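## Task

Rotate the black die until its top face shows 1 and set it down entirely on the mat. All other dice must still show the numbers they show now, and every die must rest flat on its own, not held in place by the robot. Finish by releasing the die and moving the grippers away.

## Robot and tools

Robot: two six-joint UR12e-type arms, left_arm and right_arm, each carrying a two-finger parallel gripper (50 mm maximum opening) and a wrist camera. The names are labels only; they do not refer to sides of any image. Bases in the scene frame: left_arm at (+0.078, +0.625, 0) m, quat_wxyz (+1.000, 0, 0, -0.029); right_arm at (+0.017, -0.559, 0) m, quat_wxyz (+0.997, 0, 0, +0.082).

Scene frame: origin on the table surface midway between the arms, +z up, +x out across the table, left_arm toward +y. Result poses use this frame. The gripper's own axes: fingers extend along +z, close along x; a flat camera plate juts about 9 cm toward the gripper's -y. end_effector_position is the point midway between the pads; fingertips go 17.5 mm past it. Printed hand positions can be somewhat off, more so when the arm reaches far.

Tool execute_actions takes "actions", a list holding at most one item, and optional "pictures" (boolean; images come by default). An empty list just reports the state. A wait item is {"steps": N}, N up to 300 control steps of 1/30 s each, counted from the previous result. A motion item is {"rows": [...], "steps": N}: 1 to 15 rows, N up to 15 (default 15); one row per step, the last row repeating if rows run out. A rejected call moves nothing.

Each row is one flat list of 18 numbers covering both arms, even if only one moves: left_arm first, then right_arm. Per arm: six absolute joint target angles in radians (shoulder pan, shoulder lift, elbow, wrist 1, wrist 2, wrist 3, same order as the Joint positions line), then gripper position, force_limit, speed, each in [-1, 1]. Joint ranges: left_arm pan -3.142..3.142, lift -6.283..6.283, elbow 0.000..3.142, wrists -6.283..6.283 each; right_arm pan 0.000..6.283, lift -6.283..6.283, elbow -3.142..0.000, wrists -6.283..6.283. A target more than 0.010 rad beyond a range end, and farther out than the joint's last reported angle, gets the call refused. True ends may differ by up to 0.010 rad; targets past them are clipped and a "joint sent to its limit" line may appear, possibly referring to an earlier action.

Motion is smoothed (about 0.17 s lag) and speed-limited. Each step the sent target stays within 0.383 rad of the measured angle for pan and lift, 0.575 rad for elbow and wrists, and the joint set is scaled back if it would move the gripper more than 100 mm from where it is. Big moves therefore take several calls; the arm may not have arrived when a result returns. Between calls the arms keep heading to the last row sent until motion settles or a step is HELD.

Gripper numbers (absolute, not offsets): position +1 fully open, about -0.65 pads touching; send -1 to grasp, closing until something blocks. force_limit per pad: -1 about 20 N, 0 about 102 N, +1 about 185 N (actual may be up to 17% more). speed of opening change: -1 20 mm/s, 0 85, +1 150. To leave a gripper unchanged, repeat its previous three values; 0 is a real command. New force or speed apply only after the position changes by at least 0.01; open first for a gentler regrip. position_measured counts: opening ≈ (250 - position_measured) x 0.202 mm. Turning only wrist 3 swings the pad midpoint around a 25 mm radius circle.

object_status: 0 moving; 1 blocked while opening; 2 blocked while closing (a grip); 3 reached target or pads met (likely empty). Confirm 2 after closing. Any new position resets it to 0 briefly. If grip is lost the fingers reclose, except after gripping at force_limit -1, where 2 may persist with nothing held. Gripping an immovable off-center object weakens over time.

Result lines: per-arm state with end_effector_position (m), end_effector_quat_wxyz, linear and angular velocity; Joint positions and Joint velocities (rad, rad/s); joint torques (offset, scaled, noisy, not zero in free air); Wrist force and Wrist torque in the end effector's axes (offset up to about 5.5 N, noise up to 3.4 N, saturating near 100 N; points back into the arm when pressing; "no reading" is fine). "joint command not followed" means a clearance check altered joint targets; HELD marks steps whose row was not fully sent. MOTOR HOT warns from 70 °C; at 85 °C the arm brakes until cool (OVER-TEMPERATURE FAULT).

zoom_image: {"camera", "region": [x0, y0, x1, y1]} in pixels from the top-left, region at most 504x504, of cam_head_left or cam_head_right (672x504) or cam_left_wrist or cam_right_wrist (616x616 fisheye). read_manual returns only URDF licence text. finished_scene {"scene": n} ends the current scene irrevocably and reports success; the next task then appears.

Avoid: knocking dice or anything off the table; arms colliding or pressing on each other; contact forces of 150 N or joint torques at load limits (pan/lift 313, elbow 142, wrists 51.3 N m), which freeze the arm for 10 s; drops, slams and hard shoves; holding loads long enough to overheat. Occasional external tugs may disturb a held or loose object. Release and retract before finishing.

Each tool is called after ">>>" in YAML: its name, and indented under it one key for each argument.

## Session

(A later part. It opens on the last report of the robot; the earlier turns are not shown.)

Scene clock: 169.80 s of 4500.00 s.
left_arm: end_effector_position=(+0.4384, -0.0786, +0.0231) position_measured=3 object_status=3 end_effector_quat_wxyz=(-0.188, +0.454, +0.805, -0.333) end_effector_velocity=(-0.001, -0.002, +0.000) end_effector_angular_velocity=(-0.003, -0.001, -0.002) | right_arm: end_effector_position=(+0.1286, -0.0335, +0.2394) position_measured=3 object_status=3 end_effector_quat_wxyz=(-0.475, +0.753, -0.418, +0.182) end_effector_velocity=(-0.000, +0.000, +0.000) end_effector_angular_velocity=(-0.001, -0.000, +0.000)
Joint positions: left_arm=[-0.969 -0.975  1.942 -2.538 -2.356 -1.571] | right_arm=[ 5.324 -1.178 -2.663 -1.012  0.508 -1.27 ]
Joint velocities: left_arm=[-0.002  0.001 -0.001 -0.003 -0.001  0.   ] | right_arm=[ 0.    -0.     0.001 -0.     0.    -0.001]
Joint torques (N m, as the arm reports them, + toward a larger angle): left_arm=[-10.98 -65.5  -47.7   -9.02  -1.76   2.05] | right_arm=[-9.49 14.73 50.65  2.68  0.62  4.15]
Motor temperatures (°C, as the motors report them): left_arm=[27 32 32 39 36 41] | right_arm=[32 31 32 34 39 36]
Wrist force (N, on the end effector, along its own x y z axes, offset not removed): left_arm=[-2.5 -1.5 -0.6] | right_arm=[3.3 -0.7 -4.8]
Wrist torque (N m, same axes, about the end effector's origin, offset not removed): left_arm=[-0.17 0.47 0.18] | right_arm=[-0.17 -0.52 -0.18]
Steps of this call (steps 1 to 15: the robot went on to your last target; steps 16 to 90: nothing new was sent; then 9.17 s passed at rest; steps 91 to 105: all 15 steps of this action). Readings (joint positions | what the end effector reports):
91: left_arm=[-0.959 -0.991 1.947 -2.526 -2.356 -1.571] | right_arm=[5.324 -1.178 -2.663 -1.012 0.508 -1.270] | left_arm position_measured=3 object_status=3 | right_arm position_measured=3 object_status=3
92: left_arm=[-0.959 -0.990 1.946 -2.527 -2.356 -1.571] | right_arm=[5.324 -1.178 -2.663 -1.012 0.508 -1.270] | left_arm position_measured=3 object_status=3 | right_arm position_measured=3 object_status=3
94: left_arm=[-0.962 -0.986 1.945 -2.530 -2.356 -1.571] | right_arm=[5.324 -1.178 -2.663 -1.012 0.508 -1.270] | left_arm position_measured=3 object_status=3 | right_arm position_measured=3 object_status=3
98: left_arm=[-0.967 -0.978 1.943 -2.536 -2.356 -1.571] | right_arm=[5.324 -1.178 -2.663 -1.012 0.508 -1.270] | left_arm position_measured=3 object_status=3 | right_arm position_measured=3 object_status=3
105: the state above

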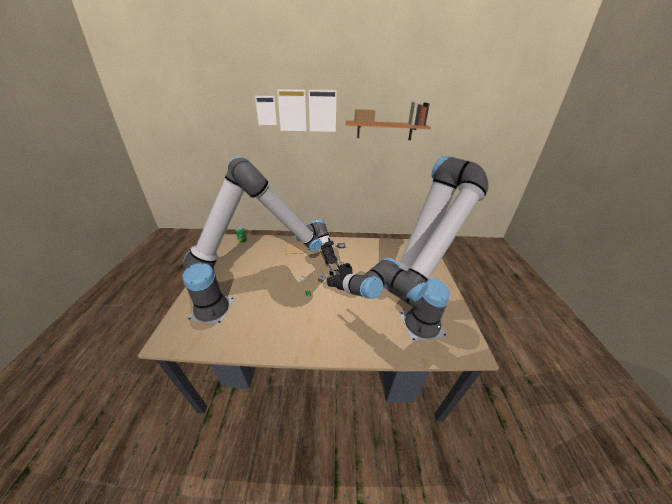

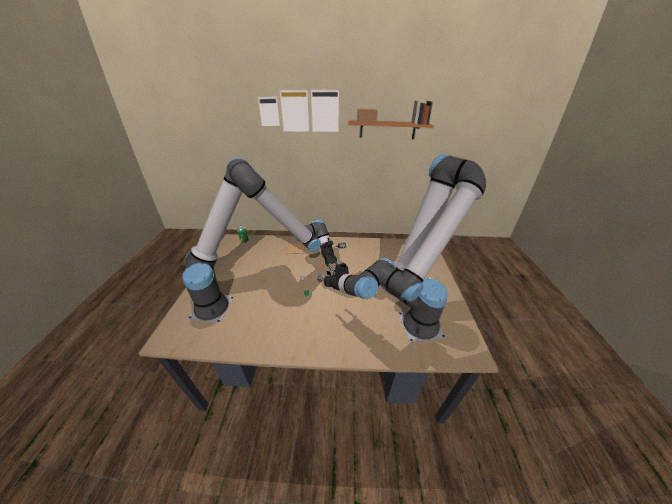

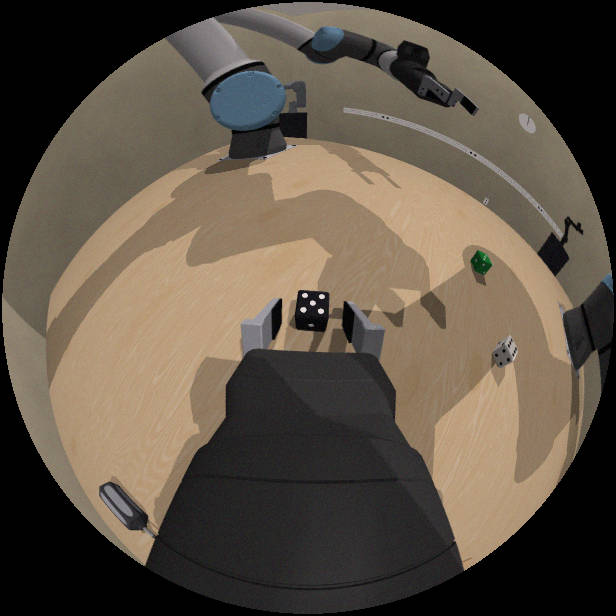

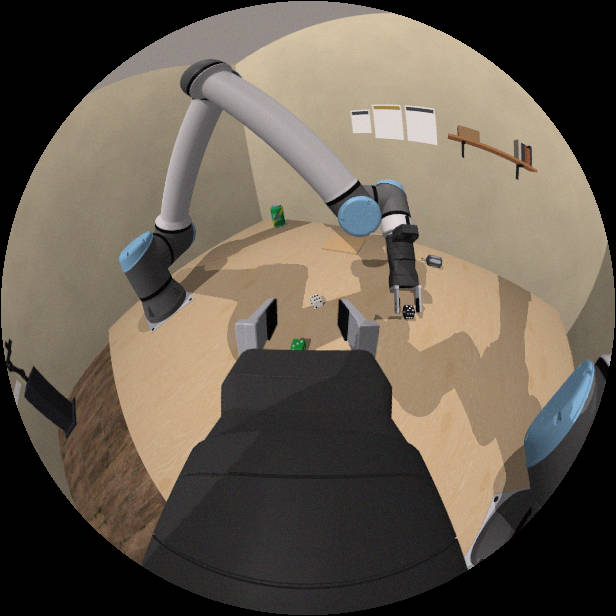

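>>> execute_actions:
  actions:
    - {"rows":[[-0.9694,-0.9745,1.9417,-2.538,-2.356,-1.571,-1,-0.3,0,5.324,-1.178,-2.663,-1.012,0.508,-1.27,1,0,0]],"steps":15}
  pictures: false

>>> execute_actions:
  actions:
    - {"steps":8}

>>> zoom_image:
  camera: "cam_left_wrist"
  region: [240, 260, 390, 360]

>>> zoom_image:
  camera: "cam_right_wrist"
  region: [370, 260, 450, 335]

Scene clock: 184.13 s of 4500.00 s.
left_arm: end_effector_position=(+0.4383, -0.0787, +0.0229) position_measured=134 object_status=0 end_effector_quat_wxyz=(-0.188, +0.454, +0.805, -0.333) end_effector_velocity=(+0.000, -0.000, +0.001) end_effector_angular_velocity=(-0.001, -0.001, +0.000) | right_arm: end_effector_position=(+0.1286, -0.0335, +0.2394) position_measured=3 object_status=3 end_effector_quat_wxyz=(-0.475, +0.753, -0.418, +0.182) end_effector_velocity=(-0.000, +0.000, -0.000) end_effector_angular_velocity=(+0.000, -0.000, -0.000)
Joint positions: left_arm=[-0.969 -0.974  1.942 -2.538 -2.356 -1.571] | right_arm=[ 5.324 -1.178 -2.663 -1.012  0.508 -1.27 ]
Joint velocities: left_arm=[-0.    -0.002 -0.     0.     0.    -0.   ] | right_arm=[ 0. -0.  0. -0. -0.  0.]
Joint torques (N m, as the arm reports them, + toward a larger angle): left_arm=[ -8.85 -66.25 -47.06  -8.63   0.87   2.15] | right_arm=[-10.49  14.08  50.4    3.22   0.75   4.26]
Motor temperatures (°C, as the motors report them): left_arm=[27 32 32 39 36 41] | right_arm=[32 31 32 34 39 36]
Wrist force (N, on the end effector, along its own x y z axes, offset not removed): left_arm=[0.1 -3.3 3.1] | right_arm=[2.9 0.8 -1.3]
Wrist torque (N m, same axes, about the end effector's origin, offset not removed): left_arm=[-0.35 0.08 0.09] | right_arm=[0.18 -0.46 -0.18]
Steps of this call (steps 1 to 15: the robot went on to your last target; steps 16 to 90: nothing new was sent; then 10.83 s passed at rest; steps 91 to 105: all 15 steps of this action). Readings (joint positions | what the end effector reports):
91: left_arm=[-0.969 -0.974 1.942 -2.538 -2.356 -1.571] | right_arm=[5.324 -1.178 -2.663 -1.012 0.508 -1.270] | left_arm position_measured=9 object_status=0 | right_arm position_measured=3 object_status=3
92: left_arm=[-0.969 -0.974 1.942 -2.538 -2.356 -1.571] | right_arm=[5.324 -1.178 -2.663 -1.012 0.508 -1.270] | left_arm position_measured=24 object_status=0 | right_arm position_measured=3 object_status=3
94: left_arm=[-0.969 -0.974 1.942 -2.538 -2.356 -1.571] | right_arm=[5.324 -1.178 -2.663 -1.012 0.508 -1.270] | left_arm position_measured=52 object_status=0 | right_arm position_measured=3 object_status=3
98: left_arm=[-0.969 -0.974 1.942 -2.538 -2.356 -1.571] | right_arm=[5.324 -1.178 -2.663 -1.012 0.508 -1.270] | left_arm position_measured=108 object_status=0 | right_arm position_measured=3 object_status=3
105: the state above

Scene clock: 184.40 s of 4500.00 s.
left_arm: end_effector_position=(+0.4383, -0.0787, +0.0229) position_measured=134 object_status=2 end_effector_quat_wxyz=(-0.188, +0.454, +0.805, -0.333) end_effector_velocity=(-0.001, +0.001, -0.001) end_effector_angular_velocity=(+0.003, +0.001, +0.001) | right_arm: end_effector_position=(+0.1286, -0.0335, +0.2394) position_measured=3 object_status=3 end_effector_quat_wxyz=(-0.475, +0.753, -0.418, +0.182) end_effector_velocity=(-0.000, +0.000, +0.001) end_effector_angular_velocity=(+0.001, +0.001, +0.001)
Joint positions: left_arm=[-0.969 -0.975  1.942 -2.538 -2.356 -1.571] | right_arm=[ 5.324 -1.178 -2.663 -1.012  0.508 -1.27 ]
Joint velocities: left_arm=[-0.     0.001  0.002 -0.     0.    -0.001] | right_arm=[ 0.     0.001  0.001 -0.    -0.    -0.001]
Joint torques (N m, as the arm reports them, + toward a larger angle): left_arm=[-10.31 -67.73 -47.25  -8.69   1.01   2.2 ] | right_arm=[-7.47 14.46 49.87  2.9   0.48  4.4 ]
Motor temperatures (°C, as the motors report them): left_arm=[27 32 32 39 36 41] | right_arm=[32 31 32 34 39 36]
Wrist force (N, on the end effector, along its own x y z axes, offset not removed): left_arm=[-1.1 -2.1 -1.5] | right_arm=[1.3 -0.1 -3.6]
Wrist torque (N m, same axes, about the end effector's origin, offset not removed): left_arm=[-0.51 0.49 -0.08] | right_arm=[-0.06 -0.07 -0.08]
Steps of this call (steps 1 to 8: the robot went on to your last target). Readings (joint positions | what the end effector reports):
1: left_arm=[-0.969 -0.974 1.942 -2.538 -2.356 -1.571] | right_arm=[5.324 -1.178 -2.663 -1.012 0.508 -1.270] | left_arm position_measured=134 object_status=0 | right_arm position_measured=3 object_status=3
2: left_arm=[-0.969 -0.975 1.942 -2.538 -2.356 -1.571] | right_arm=[5.324 -1.178 -2.663 -1.012 0.508 -1.270] | left_arm position_measured=134 object_status=2 | right_arm position_measured=3 object_status=3
4: left_arm=[-0.969 -0.974 1.942 -2.538 -2.356 -1.571] | right_arm=[5.324 -1.178 -2.663 -1.012 0.508 -1.270] | left_arm position_measured=134 object_status=2 | right_arm position_measured=3 object_status=3
8: the state above

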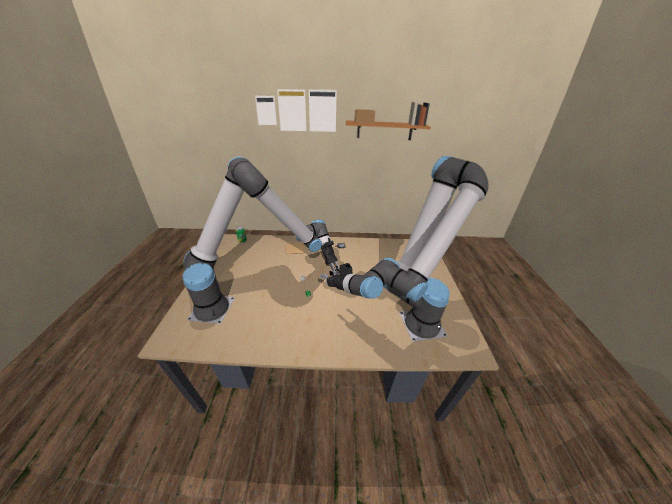

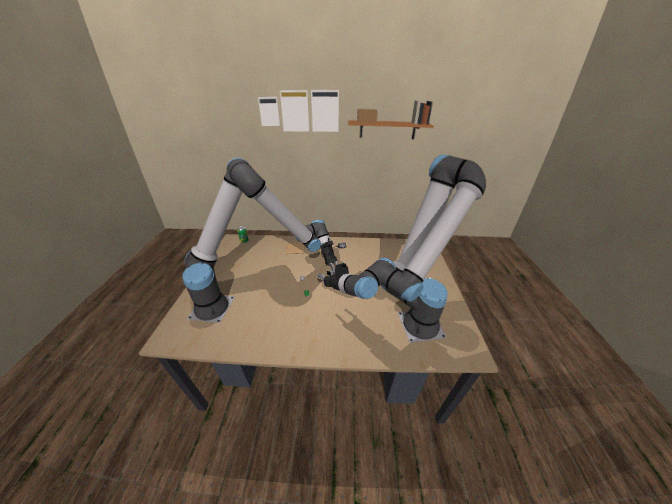

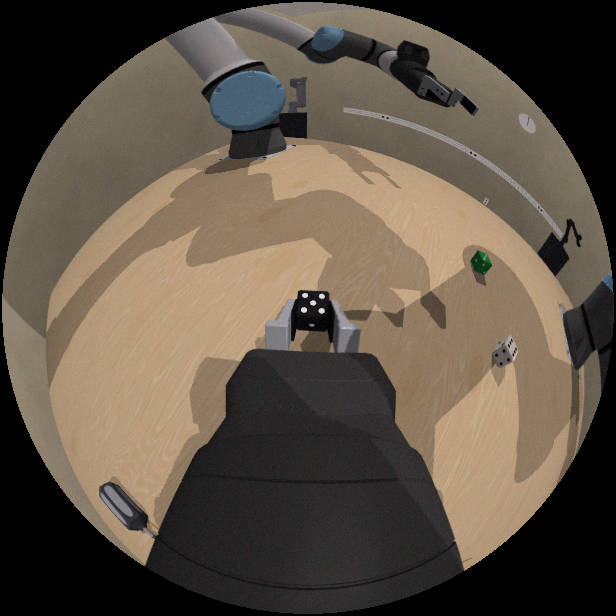

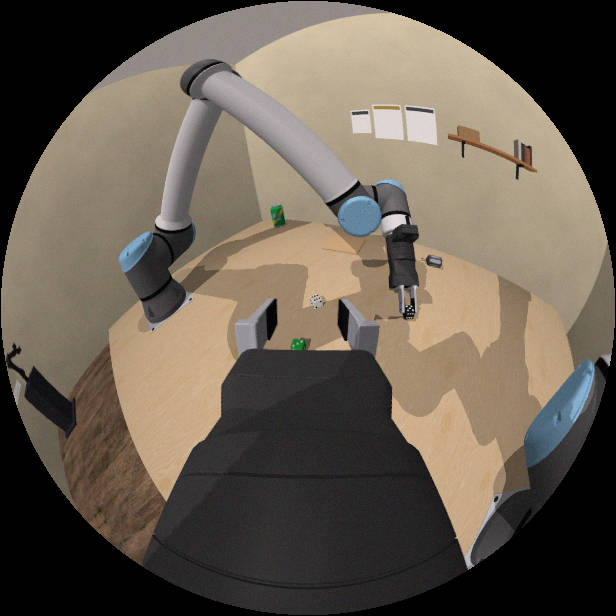

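Region (240, 260, 390, 360) of cam_left_wrist's 616x616 image, scaled by 3.360, with more detail than that image has.

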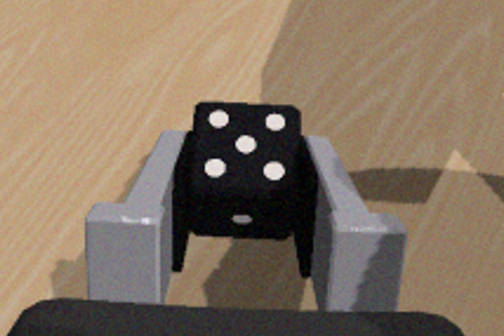

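Region (370, 260, 450, 335) of cam_right_wrist's 616x616 image, scaled by 6.300, with more detail than that image has; it fills the top 472 rows of this view, and the rest is white.

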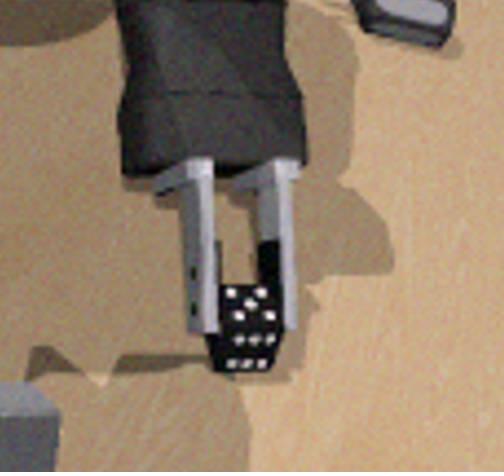

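>>> execute_actions:
  actions:
    - {"rows":[[-0.9694,-0.98,1.9425,-2.5335,-2.356,-1.571,-1,-0.3,0,5.324,-1.178,-2.663,-1.012,0.508,-1.27,1,0,0],[-0.9694,-0.99,1.944,-2.525,-2.356,-1.571,-1,-0.3,0,5.324,-1.178,-2.663,-1.012,0.508,-1.27,1,0,0],[-0.9694,-1.01,1.947,-2.508,-2.356,-1.571,-1,-0.3,0,5.324,-1.178,-2.663,-1.012,0.508,-1.27,1,0,0],[-0.975,-1.04,1.952,-2.483,-2.356,-1.571,-1,-0.3,0,5.324,-1.178,-2.663,-1.012,0.508,-1.27,1,0,0],[-0.98,-1.08,1.96,-2.451,-2.356,-1.571,-1,-0.3,0,5.324,-1.178,-2.663,-1.012,0.508,-1.27,1,0,0],[-0.985,-1.12,1.968,-2.419,-2.356,-1.571,-1,-0.3,0,5.324,-1.178,-2.663,-1.012,0.508,-1.27,1,0,0],[-0.99,-1.16,1.976,-2.387,-2.33,-1.571,-1,-0.3,0,5.324,-1.178,-2.663,-1.012,0.508,-1.27,1,0,0],[-0.995,-1.2,1.984,-2.355,-2.3,-1.571,-1,-0.3,0,5.324,-1.178,-2.663,-1.012,0.508,-1.27,1,0,0],[-1.0,-1.24,1.992,-2.323,-2.26,-1.571,-1,-0.3,0,5.324,-1.178,-2.663,-1.012,0.508,-1.27,1,0,0],[-1.005,-1.27,1.998,-2.299,-2.22,-1.571,-1,-0.3,0,5.324,-1.178,-2.663,-1.012,0.508,-1.27,1,0,0],[-1.01,-1.299,2.0035,-2.275,-2.17,-1.571,-1,-0.3,0,5.324,-1.178,-2.663,-1.012,0.508,-1.27,1,0,0]],"steps":15}
  pictures: false

>>> execute_actions:
  actions:
    - {"rows":[[-1.04,-1.33,2.05,-2.291,-1.3,-1.571,-1,-0.3,0,5.324,-1.178,-2.663,-1.012,0.508,-1.27,1,0,0]],"steps":15}
  pictures: false

>>> execute_actions:
  actions:
    - {"rows":[[-1.06,-1.37,2.15,-2.351,-0.785,-1.571,-1,-0.3,0,5.324,-1.178,-2.663,-1.012,0.508,-1.27,1,0,0]],"steps":10}
  pictures: false

>>> execute_actions:
  actions:
    - {"rows":[[-1.073,-1.3485,2.2516,-2.474,-0.785,-1.571,-1,-0.3,0,5.324,-1.178,-2.663,-1.012,0.508,-1.27,1,0,0]],"steps":15}
  pictures: false

>>> execute_actions:
  actions:
    - {"steps":15}

Scene clock: 221.80 s of 4500.00 s.
left_arm: end_effector_position=(+0.4115, -0.0250, +0.1554) position_measured=134 object_status=2 end_effector_quat_wxyz=(-0.160, +0.481, +0.819, -0.270) end_effector_velocity=(-0.003, +0.118, +0.131) end_effector_angular_velocity=(+0.186, -0.365, -0.052) | right_arm: end_effector_position=(+0.1286, -0.0335, +0.2394) position_measured=3 object_status=3 end_effector_quat_wxyz=(-0.475, +0.753, -0.418, +0.182) end_effector_velocity=(+0.000, -0.000, +0.000) end_effector_angular_velocity=(+0.001, +0.001, +0.000)
Joint positions: left_arm=[-1.005 -1.262  1.997 -2.304 -2.209 -1.571] | right_arm=[ 5.324 -1.178 -2.663 -1.012  0.508 -1.27 ]
Joint velocities: left_arm=[-0.052 -0.395  0.071  0.31   0.41   0.   ] | right_arm=[-0.     0.002 -0.001  0.    -0.    -0.001]
Joint torques (N m, as the arm reports them, + toward a larger angle): left_arm=[ -4.21 -38.08 -20.74  -1.26  -0.57   2.19] | right_arm=[-6.5  15.83 50.38  2.66  0.55  4.37]
Motor temperatures (°C, as the motors report them): left_arm=[27 32 32 39 36 41] | right_arm=[32 31 32 34 39 36]
Wrist force (N, on the end effector, along its own x y z axes, offset not removed): left_arm=[6.1 -8.3 -4.9] | right_arm=[2.2 -1.5 -3.5]
Wrist torque (N m, same axes, about the end effector's origin, offset not removed): left_arm=[-1.63 -0.94 -0.40] | right_arm=[-0.24 -0.31 -0.14]
Steps of this call (steps 1 to 15: the robot went on to your last target; steps 16 to 90: nothing new was sent; then 33.90 s passed at rest; steps 91 to 105: all 15 steps of this action). Readings (joint positions | what the end effector reports):
91: left_arm=[-0.969 -0.975 1.942 -2.538 -2.356 -1.571] | right_arm=[5.324 -1.178 -2.663 -1.012 0.508 -1.270] | left_arm position_measured=134 object_status=2 | right_arm position_measured=3 object_status=3
92: left_arm=[-0.969 -0.976 1.942 -2.537 -2.356 -1.571] | right_arm=[5.324 -1.178 -2.663 -1.012 0.508 -1.270] | left_arm position_measured=134 object_status=2 | right_arm position_measured=3 object_status=3
94: left_arm=[-0.970 -0.985 1.943 -2.529 -2.356 -1.571] | right_arm=[5.324 -1.178 -2.663 -1.012 0.508 -1.270] | left_arm position_measured=134 object_status=2 | right_arm position_measured=3 object_status=3
98: left_arm=[-0.979 -1.062 1.958 -2.465 -2.352 -1.571] | right_arm=[5.324 -1.178 -2.663 -1.012 0.508 -1.270] | left_arm position_measured=134 object_status=2 | right_arm position_measured=3 object_status=3
105: the state above

Scene clock: 222.30 s of 4500.00 s.
left_arm: end_effector_position=(+0.5724, +0.0947, +0.0987) position_measured=134 object_status=2 end_effector_quat_wxyz=(+0.042, +0.519, +0.851, +0.069) end_effector_velocity=(+0.287, +0.164, +0.032) end_effector_angular_velocity=(+0.524, -1.018, -0.020) | right_arm: end_effector_position=(+0.1286, -0.0335, +0.2394) position_measured=3 object_status=3 end_effector_quat_wxyz=(-0.475, +0.753, -0.418, +0.182) end_effector_velocity=(-0.000, +0.000, +0.000) end_effector_angular_velocity=(-0.000, -0.000, -0.000)
Joint positions: left_arm=[-1.038 -1.327  2.047 -2.291 -1.409 -1.571] | right_arm=[ 5.324 -1.178 -2.663 -1.012  0.508 -1.27 ]
Joint velocities: left_arm=[-0.018 -0.031  0.03   0.001  1.145  0.002] | right_arm=[-0.    -0.001  0.001  0.001 -0.    -0.   ]
Joint torques (N m, as the arm reports them, + toward a larger angle): left_arm=[-13.22 -66.63 -27.79  -0.81  -1.51   2.1 ] | right_arm=[-10.55  11.48  49.31   3.24   0.75   4.76]
Motor temperatures (°C, as the motors report them): left_arm=[27 32 32 39 36 41] | right_arm=[32 31 32 34 39 36]
Wrist force (N, on the end effector, along its own x y z axes, offset not removed): left_arm=[6.2 2.0 -3.5] | right_arm=[0.9 -0.4 -2.8]
Wrist torque (N m, same axes, about the end effector's origin, offset not removed): left_arm=[-0.27 -1.23 -0.14] | right_arm=[-0.04 -0.02 -0.13]
Steps of this call (steps 1 to 15: all 15 steps of this action). Readings (joint positions | what the end effector reports):
1: left_arm=[-1.007 -1.273 1.999 -2.296 -2.197 -1.571] | right_arm=[5.324 -1.178 -2.663 -1.012 0.508 -1.270] | left_arm position_measured=134 object_status=2 | right_arm position_measured=3 object_status=3
2: left_arm=[-1.011 -1.283 2.005 -2.293 -2.180 -1.571] | right_arm=[5.324 -1.178 -2.663 -1.012 0.508 -1.270] | left_arm position_measured=134 object_status=2 | right_arm position_measured=3 object_status=3
4: left_arm=[-1.020 -1.297 2.019 -2.292 -2.096 -1.571] | right_arm=[5.324 -1.178 -2.663 -1.012 0.508 -1.270] | left_arm position_measured=134 object_status=2 | right_arm position_measured=3 object_status=3
8: left_arm=[-1.030 -1.313 2.034 -2.292 -1.830 -1.571] | right_arm=[5.324 -1.178 -2.663 -1.012 0.508 -1.270] | left_arm position_measured=134 object_status=2 | right_arm position_measured=3 object_status=3
15: the state above

Scene clock: 222.63 s of 4500.00 s.
left_arm: end_effector_position=(+0.6754, +0.1884, +0.1341) position_measured=134 object_status=2 end_effector_quat_wxyz=(+0.178, +0.498, +0.799, +0.285) end_effector_velocity=(+0.192, +0.155, +0.152) end_effector_angular_velocity=(+0.458, -0.935, -0.025) | right_arm: end_effector_position=(+0.1286, -0.0335, +0.2394) position_measured=3 object_status=3 end_effector_quat_wxyz=(-0.475, +0.753, -0.418, +0.182) end_effector_velocity=(+0.000, -0.000, -0.000) end_effector_angular_velocity=(-0.001, -0.001, +0.000)
Joint positions: left_arm=[-1.057 -1.365  2.137 -2.344 -0.884 -1.571] | right_arm=[ 5.324 -1.178 -2.663 -1.012  0.508 -1.27 ]
Joint velocities: left_arm=[-0.027 -0.054  0.132 -0.077  1.041 -0.001] | right_arm=[-0.    -0.    -0.001 -0.    -0.    -0.   ]
Joint torques (N m, as the arm reports them, + toward a larger angle): left_arm=[-18.92 -59.21 -32.55  -8.89  -3.     1.64] | right_arm=[-9.15 17.24 49.53  2.8   0.61  4.1 ]
Motor temperatures (°C, as the motors report them): left_arm=[27 32 32 39 36 41] | right_arm=[32 31 32 34 39 36]
Wrist force (N, on the end effector, along its own x y z axes, offset not removed): left_arm=[4.6 11.7 7.8] | right_arm=[1.7 -0.8 -3.1]
Wrist torque (N m, same axes, about the end effector's origin, offset not removed): left_arm=[-0.20 -0.77 -0.26] | right_arm=[-0.10 -0.16 -0.14]
Steps of this call (steps 1 to 10: all 10 steps of this action). Readings (joint positions | what the end effector reports):
1: left_arm=[-1.039 -1.328 2.048 -2.291 -1.377 -1.571] | right_arm=[5.324 -1.178 -2.663 -1.012 0.508 -1.270] | left_arm position_measured=134 object_status=2 | right_arm position_measured=3 object_status=3
2: left_arm=[-1.041 -1.333 2.056 -2.296 -1.345 -1.571] | right_arm=[5.324 -1.178 -2.663 -1.012 0.508 -1.270] | left_arm position_measured=134 object_status=2 | right_arm position_measured=3 object_status=3
4: left_arm=[-1.047 -1.343 2.083 -2.312 -1.244 -1.571] | right_arm=[5.324 -1.178 -2.663 -1.012 0.508 -1.270] | left_arm position_measured=134 object_status=2 | right_arm position_measured=3 object_status=3
8: left_arm=[-1.055 -1.360 2.125 -2.336 -0.981 -1.571] | right_arm=[5.324 -1.178 -2.663 -1.012 0.508 -1.270] | left_arm position_measured=134 object_status=2 | right_arm position_measured=3 object_status=3
10: the state above

Scene clock: 223.13 s of 4500.00 s.
left_arm: end_effector_position=(+0.6707, +0.2302, +0.1005) position_measured=134 object_status=2 end_effector_quat_wxyz=(+0.205, +0.495, +0.780, +0.323) end_effector_velocity=(-0.001, +0.004, -0.003) end_effector_angular_velocity=(+0.001, -0.006, -0.002) | right_arm: end_effector_position=(+0.1286, -0.0335, +0.2394) position_measured=3 object_status=3 end_effector_quat_wxyz=(-0.475, +0.753, -0.418, +0.182) end_effector_velocity=(-0.000, +0.000, +0.000) end_effector_angular_velocity=(+0.000, +0.000, +0.000)
Joint positions: left_arm=[-1.073 -1.349  2.25  -2.473 -0.785 -1.571] | right_arm=[ 5.324 -1.178 -2.663 -1.012  0.508 -1.27 ]
Joint velocities: left_arm=[-0.001  0.001  0.012 -0.015  0.005  0.001] | right_arm=[ 0.    -0.     0.001  0.     0.     0.   ]
Joint torques (N m, as the arm reports them, + toward a larger angle): left_arm=[ -8.57 -40.18 -21.15  -9.07   5.26   2.07] | right_arm=[-6.09 13.99 49.1   3.55  0.27  3.99]
Motor temperatures (°C, as the motors report them): left_arm=[27 32 32 39 36 41] | right_arm=[32 31 32 34 39 36]
Wrist force (N, on the end effector, along its own x y z axes, offset not removed): left_arm=[-1.5 -2.6 -1.0] | right_arm=[1.6 0.5 -3.2]
Wrist torque (N m, same axes, about the end effector's origin, offset not removed): left_arm=[-0.62 0.22 -0.19] | right_arm=[0.16 -0.17 -0.07]
Steps of this call (steps 1 to 15: all 15 steps of this action). Readings (joint positions | what the end effector reports):
1: left_arm=[-1.058 -1.366 2.141 -2.346 -0.855 -1.571] | right_arm=[5.324 -1.178 -2.663 -1.012 0.508 -1.270] | left_arm position_measured=134 object_status=2 | right_arm position_measured=3 object_status=3
2: left_arm=[-1.061 -1.364 2.151 -2.356 -0.834 -1.571] | right_arm=[5.324 -1.178 -2.663 -1.012 0.508 -1.270] | left_arm position_measured=134 object_status=2 | right_arm position_measured=3 object_status=3
4: left_arm=[-1.067 -1.357 2.195 -2.404 -0.810 -1.571] | right_arm=[5.324 -1.178 -2.663 -1.012 0.508 -1.270] | left_arm position_measured=134 object_status=2 | right_arm position_measured=3 object_status=3
8: left_arm=[-1.071 -1.351 2.238 -2.457 -0.791 -1.571] | right_arm=[5.324 -1.178 -2.663 -1.012 0.508 -1.270] | left_arm position_measured=134 object_status=2 | right_arm position_measured=3 object_status=3
15: the state above

Scene clock: 223.63 s of 4500.00 s.
left_arm: end_effector_position=(+0.6705, +0.2306, +0.1001) position_measured=134 object_status=2 end_effector_quat_wxyz=(+0.205, +0.495, +0.780, +0.323) end_effector_velocity=(-0.000, +0.001, +0.000) end_effector_angular_velocity=(-0.000, -0.001, +0.001) | right_arm: end_effector_position=(+0.1286, -0.0335, +0.2394) position_measured=3 object_status=3 end_effector_quat_wxyz=(-0.475, +0.753, -0.418, +0.182) end_effector_velocity=(+0.000, -0.000, +0.000) end_effector_angular_velocity=(+0.002, +0.002, -0.000)
Joint positions: left_arm=[-1.073 -1.349  2.252 -2.474 -0.785 -1.571] | right_arm=[ 5.324 -1.178 -2.663 -1.012  0.508 -1.27 ]
Joint velocities: left_arm=[-0.    -0.001  0.001  0.     0.001 -0.001] | right_arm=[-0.     0.002 -0.001  0.001  0.     0.   ]
Joint torques (N m, as the arm reports them, + toward a larger angle): left_arm=[ -7.19 -40.65 -20.03  -8.37   5.93   2.16] | right_arm=[-9.65 12.55 49.84  3.    0.36  4.07]
Motor temperatures (°C, as the motors report them): left_arm=[27 32 32 39 36 41] | right_arm=[32 31 32 34 39 36]
Wrist force (N, on the end effector, along its own x y z axes, offset not removed): left_arm=[1.7 2.3 -8.4] | right_arm=[0.0 -0.1 -3.6]
Wrist torque (N m, same axes, about the end effector's origin, offset not removed): left_arm=[0.11 -0.12 -0.09] | right_arm=[-0.07 0.10 -0.13]
Steps of this call (steps 1 to 15: the robot went on to your last target). Readings (joint positions | what the end effector reports):
1: left_arm=[-1.073 -1.349 2.251 -2.473 -0.785 -1.571] | right_arm=[5.324 -1.178 -2.663 -1.012 0.508 -1.270] | left_arm position_measured=134 object_status=2 | right_arm position_measured=3 object_status=3
2: left_arm=[-1.073 -1.349 2.251 -2.473 -0.785 -1.571] | right_arm=[5.324 -1.178 -2.663 -1.012 0.508 -1.270] | left_arm position_measured=134 object_status=2 | right_arm position_measured=3 object_status=3
4: left_arm=[-1.073 -1.349 2.251 -2.474 -0.785 -1.571] | right_arm=[5.324 -1.178 -2.663 -1.012 0.508 -1.270] | left_arm position_measured=134 object_status=2 | right_arm position_measured=3 object_status=3
8: left_arm=[-1.073 -1.349 2.252 -2.474 -0.785 -1.571] | right_arm=[5.324 -1.178 -2.663 -1.012 0.508 -1.270] | left_arm position_measured=134 object_status=2 | right_arm position_measured=3 object_status=3
15: the state above
All arms were judged still, so your last target was given up. Only a new action makes them travel on or press farther. Fingers that are still opening or closing keep moving.

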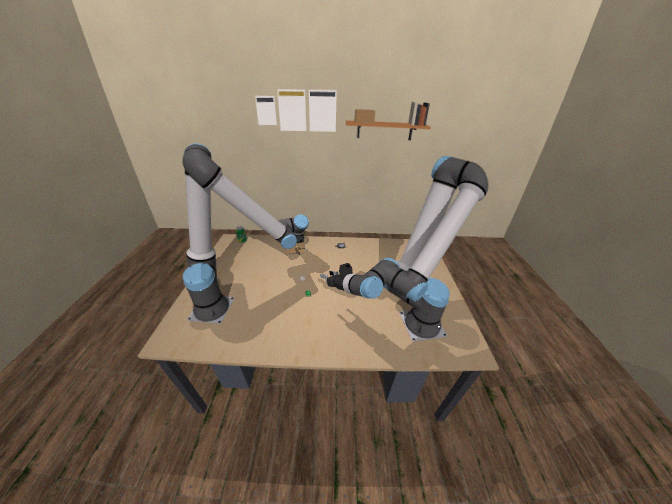

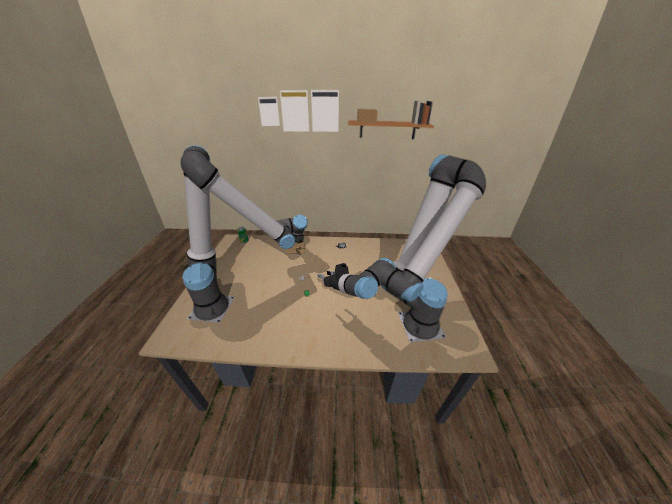

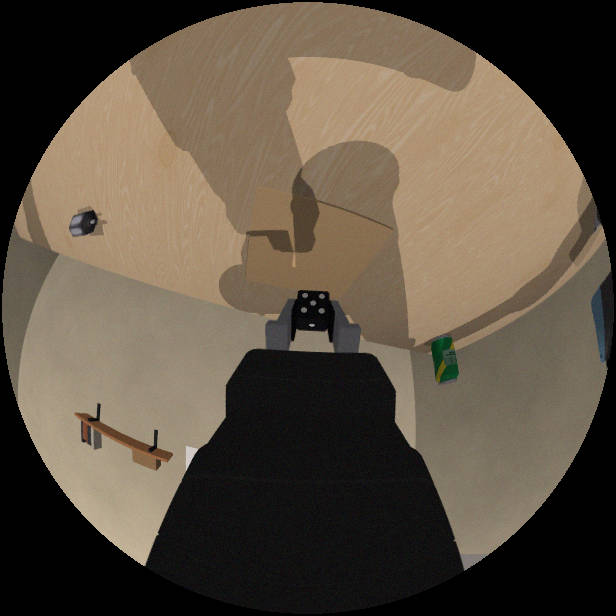

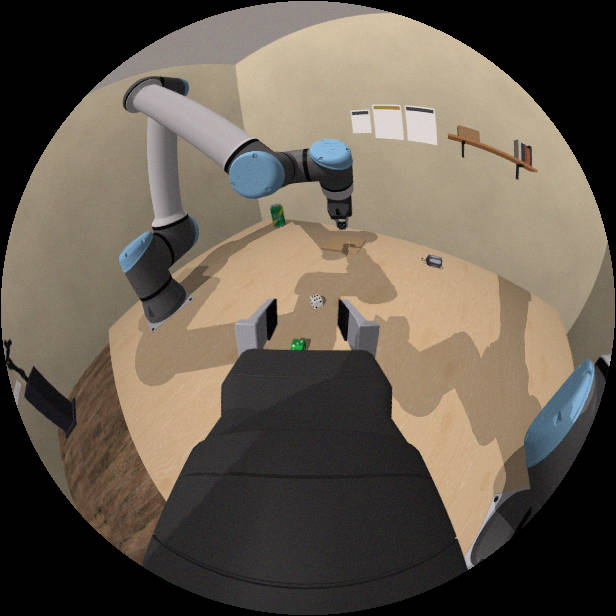

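>>> execute_actions:
  actions:
    - {"rows":[[-1.071,-1.335,2.255,-2.491,-0.785,-1.571,-1,-0.3,0,5.324,-1.178,-2.663,-1.012,0.508,-1.27,1,0,0],[-1.068,-1.315,2.26,-2.516,-0.785,-1.571,-1,-0.3,0,5.324,-1.178,-2.663,-1.012,0.508,-1.27,1,0,0],[-1.065,-1.29,2.267,-2.548,-0.785,-1.571,-1,-0.3,0,5.324,-1.178,-2.663,-1.012,0.508,-1.27,1,0,0],[-1.062,-1.265,2.273,-2.579,-0.785,-1.571,-1,-0.3,0,5.324,-1.178,-2.663,-1.012,0.508,-1.27,1,0,0],[-1.06,-1.245,2.277,-2.603,-0.785,-1.571,-1,-0.3,0,5.324,-1.178,-2.663,-1.012,0.508,-1.27,1,0,0],[-1.058,-1.2286,2.2806,-2.6228,-0.785,-1.571,-1,-0.3,0,5.324,-1.178,-2.663,-1.012,0.508,-1.27,1,0,0]],"steps":15}
  pictures: false

>>> execute_actions:
  actions:
    - {"steps":12}

>>> zoom_image:
  camera: "cam_left_wrist"
  region: [210, 200, 410, 360]

>>> zoom_image:
  camera: "cam_right_wrist"
  region: [310, 200, 380, 265]

Scene clock: 247.90 s of 4500.00 s.
left_arm: end_effector_position=(+0.6763, +0.2393, +0.0339) position_measured=134 object_status=2 end_effector_quat_wxyz=(+0.203, +0.489, +0.784, +0.325) end_effector_velocity=(+0.002, +0.001, -0.016) end_effector_angular_velocity=(-0.005, -0.002, +0.003) | right_arm: end_effector_position=(+0.1286, -0.0335, +0.2394) position_measured=3 object_status=3 end_effector_quat_wxyz=(-0.475, +0.753, -0.418, +0.182) end_effector_velocity=(-0.000, +0.000, +0.001) end_effector_angular_velocity=(+0.000, +0.000, +0.001)
Joint positions: left_arm=[-1.058 -1.232  2.28  -2.619 -0.785 -1.571] | right_arm=[ 5.324 -1.178 -2.663 -1.012  0.508 -1.27 ]
Joint velocities: left_arm=[ 0.004  0.031  0.006 -0.043 -0.     0.001] | right_arm=[ 0.     0.001  0.001 -0.    -0.    -0.001]
Joint torques (N m, as the arm reports them, + toward a larger angle): left_arm=[  8.58 -46.5  -16.69  -7.8    4.16   1.67] | right_arm=[-7.21 13.67 49.05  3.17  0.48  3.87]
Motor temperatures (°C, as the motors report them): left_arm=[27 32 32 39 36 41] | right_arm=[32 31 32 34 39 36]
Wrist force (N, on the end effector, along its own x y z axes, offset not removed): left_arm=[2.6 -1.8 -1.8] | right_arm=[1.7 -1.4 -2.9]
Wrist torque (N m, same axes, about the end effector's origin, offset not removed): left_arm=[-0.41 -0.54 -0.01] | right_arm=[-0.27 -0.20 -0.15]
Steps of this call (steps 1 to 90: nothing new was sent; then 20.77 s passed at rest; steps 91 to 105: all 15 steps of this action). Readings (joint positions | what the end effector reports):
91: left_arm=[-1.073 -1.348 2.252 -2.474 -0.785 -1.571] | right_arm=[5.324 -1.178 -2.663 -1.012 0.508 -1.270] | left_arm position_measured=134 object_status=2 | right_arm position_measured=3 object_status=3
92: left_arm=[-1.073 -1.346 2.252 -2.477 -0.785 -1.571] | right_arm=[5.324 -1.178 -2.663 -1.012 0.508 -1.270] | left_arm position_measured=134 object_status=2 | right_arm position_measured=3 object_status=3
94: left_arm=[-1.070 -1.330 2.257 -2.497 -0.785 -1.571] | right_arm=[5.324 -1.178 -2.663 -1.012 0.508 -1.270] | left_arm position_measured=134 object_status=2 | right_arm position_measured=3 object_status=3
98: left_arm=[-1.062 -1.267 2.272 -2.575 -0.785 -1.571] | right_arm=[5.324 -1.178 -2.663 -1.012 0.508 -1.270] | left_arm position_measured=134 object_status=2 | right_arm position_measured=3 object_status=3
105: the state above

Scene clock: 248.30 s of 4500.00 s.
left_arm: end_effector_position=(+0.6764, +0.2395, +0.0322) position_measured=134 object_status=2 end_effector_quat_wxyz=(+0.203, +0.489, +0.784, +0.325) end_effector_velocity=(+0.000, +0.000, -0.000) end_effector_angular_velocity=(+0.001, -0.000, -0.001) | right_arm: end_effector_position=(+0.1286, -0.0335, +0.2394) position_measured=3 object_status=3 end_effector_quat_wxyz=(-0.475, +0.753, -0.418, +0.182) end_effector_velocity=(+0.000, -0.000, -0.000) end_effector_angular_velocity=(-0.001, -0.001, +0.000)
Joint positions: left_arm=[-1.058 -1.229  2.281 -2.623 -0.785 -1.571] | right_arm=[ 5.324 -1.178 -2.663 -1.012  0.508 -1.27 ]
Joint velocities: left_arm=[ 0.     0.     0.    -0.001  0.     0.001] | right_arm=[ 0.    -0.    -0.    -0.001 -0.    -0.   ]
Joint torques (N m, as the arm reports them, + toward a larger angle): left_arm=[  9.36 -47.82 -15.5   -8.17   2.9    2.07] | right_arm=[-10.52  12.42  50.5    3.34   0.45   4.  ]
Motor temperatures (°C, as the motors report them): left_arm=[27 32 32 39 36 41] | right_arm=[32 31 32 34 39 36]
Wrist force (N, on the end effector, along its own x y z axes, offset not removed): left_arm=[-0.4 -2.6 -1.7] | right_arm=[1.1 -0.6 -3.3]
Wrist torque (N m, same axes, about the end effector's origin, offset not removed): left_arm=[-0.63 -0.06 -0.11] | right_arm=[-0.18 -0.10 -0.13]
Steps of this call (steps 1 to 12: the robot went on to your last target). Readings (joint positions | what the end effector reports):
1: left_arm=[-1.058 -1.231 2.280 -2.620 -0.785 -1.571] | right_arm=[5.324 -1.178 -2.663 -1.012 0.508 -1.270] | left_arm position_measured=134 object_status=2 | right_arm position_measured=3 object_status=3
2: left_arm=[-1.058 -1.230 2.280 -2.621 -0.785 -1.571] | right_arm=[5.324 -1.178 -2.663 -1.012 0.508 -1.270] | left_arm position_measured=134 object_status=2 | right_arm position_measured=3 object_status=3
4: left_arm=[-1.058 -1.229 2.280 -2.622 -0.785 -1.571] | right_arm=[5.324 -1.178 -2.663 -1.012 0.508 -1.270] | left_arm position_measured=134 object_status=2 | right_arm position_measured=3 object_status=3
8: left_arm=[-1.058 -1.229 2.281 -2.623 -0.785 -1.571] | right_arm=[5.324 -1.178 -2.663 -1.012 0.508 -1.270] | left_arm position_measured=134 object_status=2 | right_arm position_measured=3 object_status=3
12: the state above

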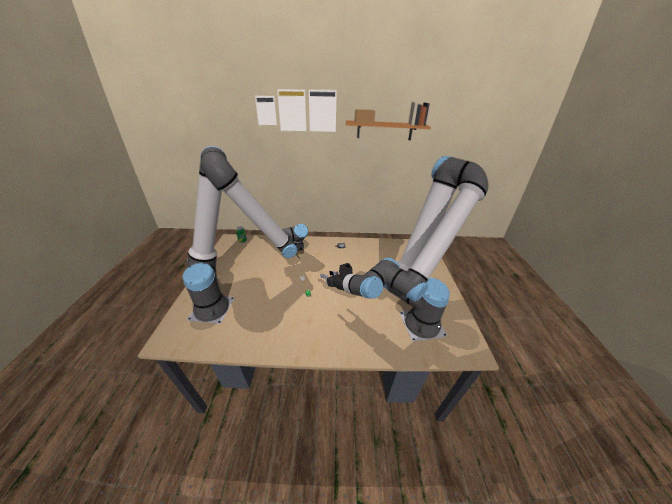

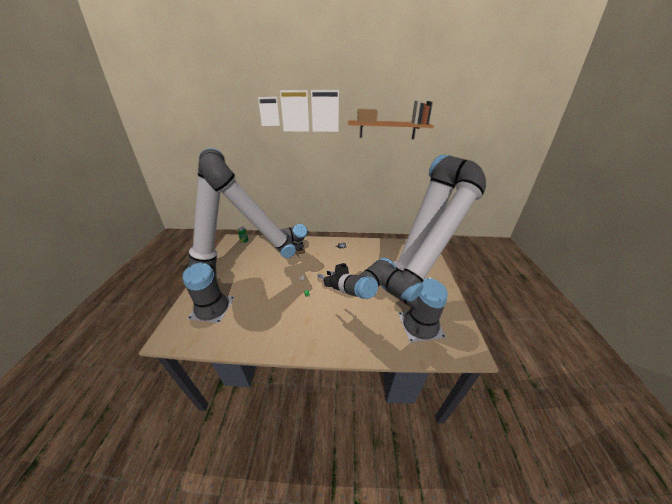

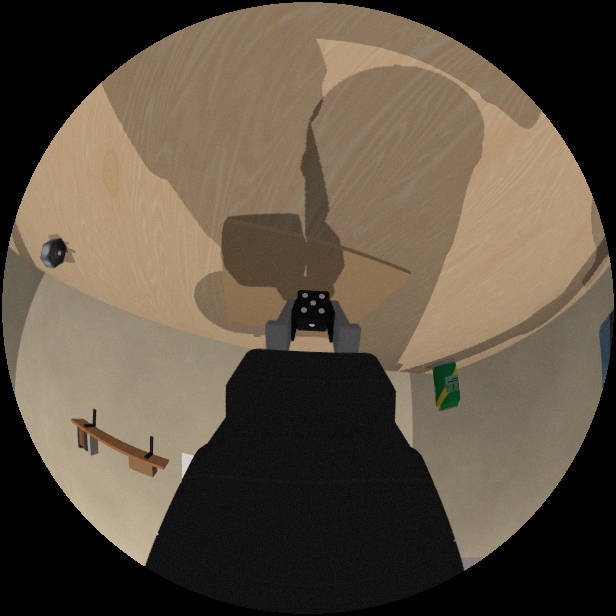

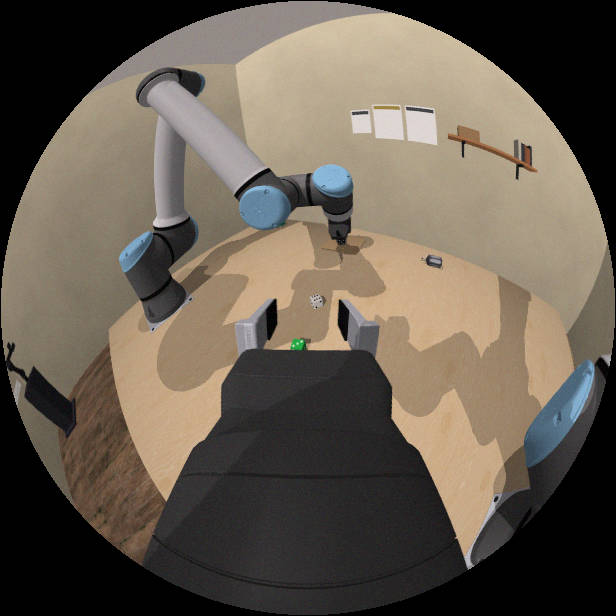

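Region (210, 200, 410, 360) of cam_left_wrist's 616x616 image, scaled by 2.520, with more detail than that image has; it fills the top 403 rows of this view, and the rest is white.

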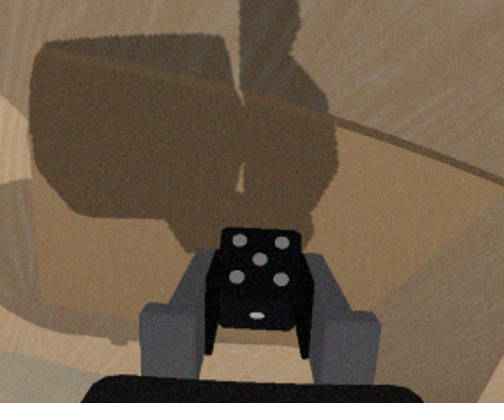

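Region (310, 200, 380, 265) of cam_right_wrist's 616x616 image, scaled by 7.200, with more detail than that image has; it fills the top 468 rows of this view, and the rest is white.

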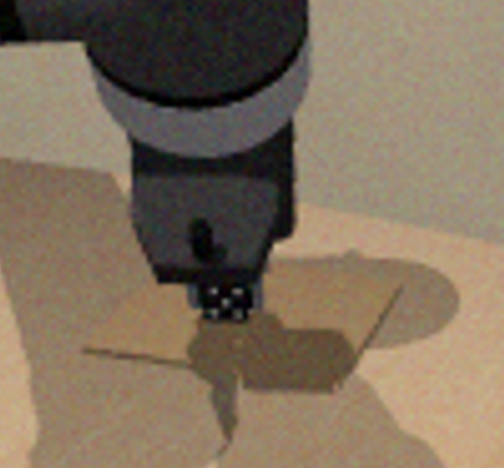

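>>> execute_actions:
  actions:
    - {"rows":[[-1.058,-1.2258,2.281,-2.6261,-0.785,-1.571,-1,-0.3,0,5.324,-1.178,-2.663,-1.012,0.508,-1.27,1,0,0]],"steps":12}
  pictures: false

>>> execute_actions:
  actions:
    - {"rows":[[-1.058,-1.2229,2.2815,-2.6293,-0.785,-1.571,-1,-0.3,0,5.324,-1.178,-2.663,-1.012,0.508,-1.27,1,0,0]],"steps":15}
  pictures: false

Scene clock: 255.77 s of 4500.00 s.
left_arm: end_effector_position=(+0.6764, +0.2395, +0.0307) position_measured=134 object_status=2 end_effector_quat_wxyz=(+0.203, +0.489, +0.784, +0.325) end_effector_velocity=(-0.001, +0.001, -0.001) end_effector_angular_velocity=(+0.003, +0.002, -0.002) | right_arm: end_effector_position=(+0.1286, -0.0335, +0.2394) position_measured=3 object_status=3 end_effector_quat_wxyz=(-0.475, +0.753, -0.418, +0.182) end_effector_velocity=(+0.000, -0.000, +0.000) end_effector_angular_velocity=(+0.001, +0.001, +0.000)
Joint positions: left_arm=[-1.058 -1.226  2.281 -2.626 -0.785 -1.571] | right_arm=[ 5.324 -1.178 -2.663 -1.012  0.508 -1.27 ]
Joint velocities: left_arm=[-0.     0.001  0.001 -0.001 -0.001  0.003] | right_arm=[-0.     0.002 -0.     0.    -0.    -0.   ]
Joint torques (N m, as the arm reports them, + toward a larger angle): left_arm=[  5.84 -45.46 -15.68  -8.71  -1.27   1.56] | right_arm=[-9.99 14.17 48.62  3.37  0.55  4.28]
Motor temperatures (°C, as the motors report them): left_arm=[27 32 32 39 36 41] | right_arm=[32 31 32 34 39 36]
Wrist force (N, on the end effector, along its own x y z axes, offset not removed): left_arm=[-3.6 0.0 -1.7] | right_arm=[2.3 -1.9 -3.1]
Wrist torque (N m, same axes, about the end effector's origin, offset not removed): left_arm=[-0.14 0.85 -0.04] | right_arm=[-0.39 -0.36 -0.19]
Steps of this call (steps 1 to 15: the robot went on to your last target; steps 16 to 90: nothing new was sent; then 4.07 s passed at rest; steps 91 to 102: all 12 steps of this action). Readings (joint positions | what the end effector reports):
91: left_arm=[-1.058 -1.229 2.281 -2.623 -0.785 -1.571] | right_arm=[5.324 -1.178 -2.663 -1.012 0.508 -1.270] | left_arm position_measured=134 object_status=2 | right_arm position_measured=3 object_status=3
92: left_arm=[-1.058 -1.228 2.281 -2.623 -0.785 -1.571] | right_arm=[5.324 -1.178 -2.663 -1.012 0.508 -1.270] | left_arm position_measured=134 object_status=2 | right_arm position_measured=3 object_status=3
94: left_arm=[-1.058 -1.227 2.281 -2.625 -0.785 -1.571] | right_arm=[5.324 -1.178 -2.663 -1.012 0.508 -1.270] | left_arm position_measured=134 object_status=2 | right_arm position_measured=3 object_status=3
98: left_arm=[-1.058 -1.226 2.281 -2.626 -0.785 -1.571] | right_arm=[5.324 -1.178 -2.663 -1.012 0.508 -1.270] | left_arm position_measured=134 object_status=2 | right_arm position_measured=3 object_status=3
102: the state above

Scene clock: 256.27 s of 4500.00 s.
left_arm: end_effector_position=(+0.6764, +0.2396, +0.0291) position_measured=134 object_status=2 end_effector_quat_wxyz=(+0.203, +0.489, +0.784, +0.325) end_effector_velocity=(-0.000, +0.000, -0.000) end_effector_angular_velocity=(+0.001, +0.001, -0.001) | right_arm: end_effector_position=(+0.1286, -0.0335, +0.2394) position_measured=3 object_status=3 end_effector_quat_wxyz=(-0.475, +0.753, -0.418, +0.182) end_effector_velocity=(+0.000, -0.000, -0.000) end_effector_angular_velocity=(-0.001, -0.001, +0.000)
Joint positions: left_arm=[-1.058 -1.223  2.281 -2.629 -0.785 -1.571] | right_arm=[ 5.324 -1.178 -2.663 -1.012  0.508 -1.27 ]
Joint velocities: left_arm=[-0.     0.001 -0.    -0.    -0.     0.001] | right_arm=[-0.    -0.    -0.001  0.     0.    -0.001]
Joint torques (N m, as the arm reports them, + toward a larger angle): left_arm=[  6.21 -43.55 -15.96  -8.22  -0.99   2.17] | right_arm=[-8.3  15.74 50.03  3.47  0.49  4.43]
Motor temperatures (°C, as the motors report them): left_arm=[27 32 32 39 36 41] | right_arm=[32 31 32 34 39 36]
Wrist force (N, on the end effector, along its own x y z axes, offset not removed): left_arm=[5.2 4.3 0.8] | right_arm=[3.5 -1.1 -1.2]
Wrist torque (N m, same axes, about the end effector's origin, offset not removed): left_arm=[1.05 -0.85 -0.27] | right_arm=[-0.13 -0.55 -0.14]
Steps of this call (steps 1 to 15: all 15 steps of this action). Readings (joint positions | what the end effector reports):
1: left_arm=[-1.058 -1.226 2.281 -2.626 -0.785 -1.571] | right_arm=[5.324 -1.178 -2.663 -1.012 0.508 -1.270] | left_arm position_measured=134 object_status=2 | right_arm position_measured=3 object_status=3
2: left_arm=[-1.058 -1.225 2.281 -2.627 -0.785 -1.571] | right_arm=[5.324 -1.178 -2.663 -1.012 0.508 -1.270] | left_arm position_measured=134 object_status=2 | right_arm position_measured=3 object_status=3
4: left_arm=[-1.058 -1.224 2.281 -2.628 -0.785 -1.571] | right_arm=[5.324 -1.178 -2.663 -1.012 0.508 -1.270] | left_arm position_measured=134 object_status=2 | right_arm position_measured=3 object_status=3
8: left_arm=[-1.058 -1.223 2.281 -2.629 -0.785 -1.571] | right_arm=[5.324 -1.178 -2.663 -1.012 0.508 -1.270] | left_arm position_measured=134 object_status=2 | right_arm position_measured=3 object_status=3
15: the state above


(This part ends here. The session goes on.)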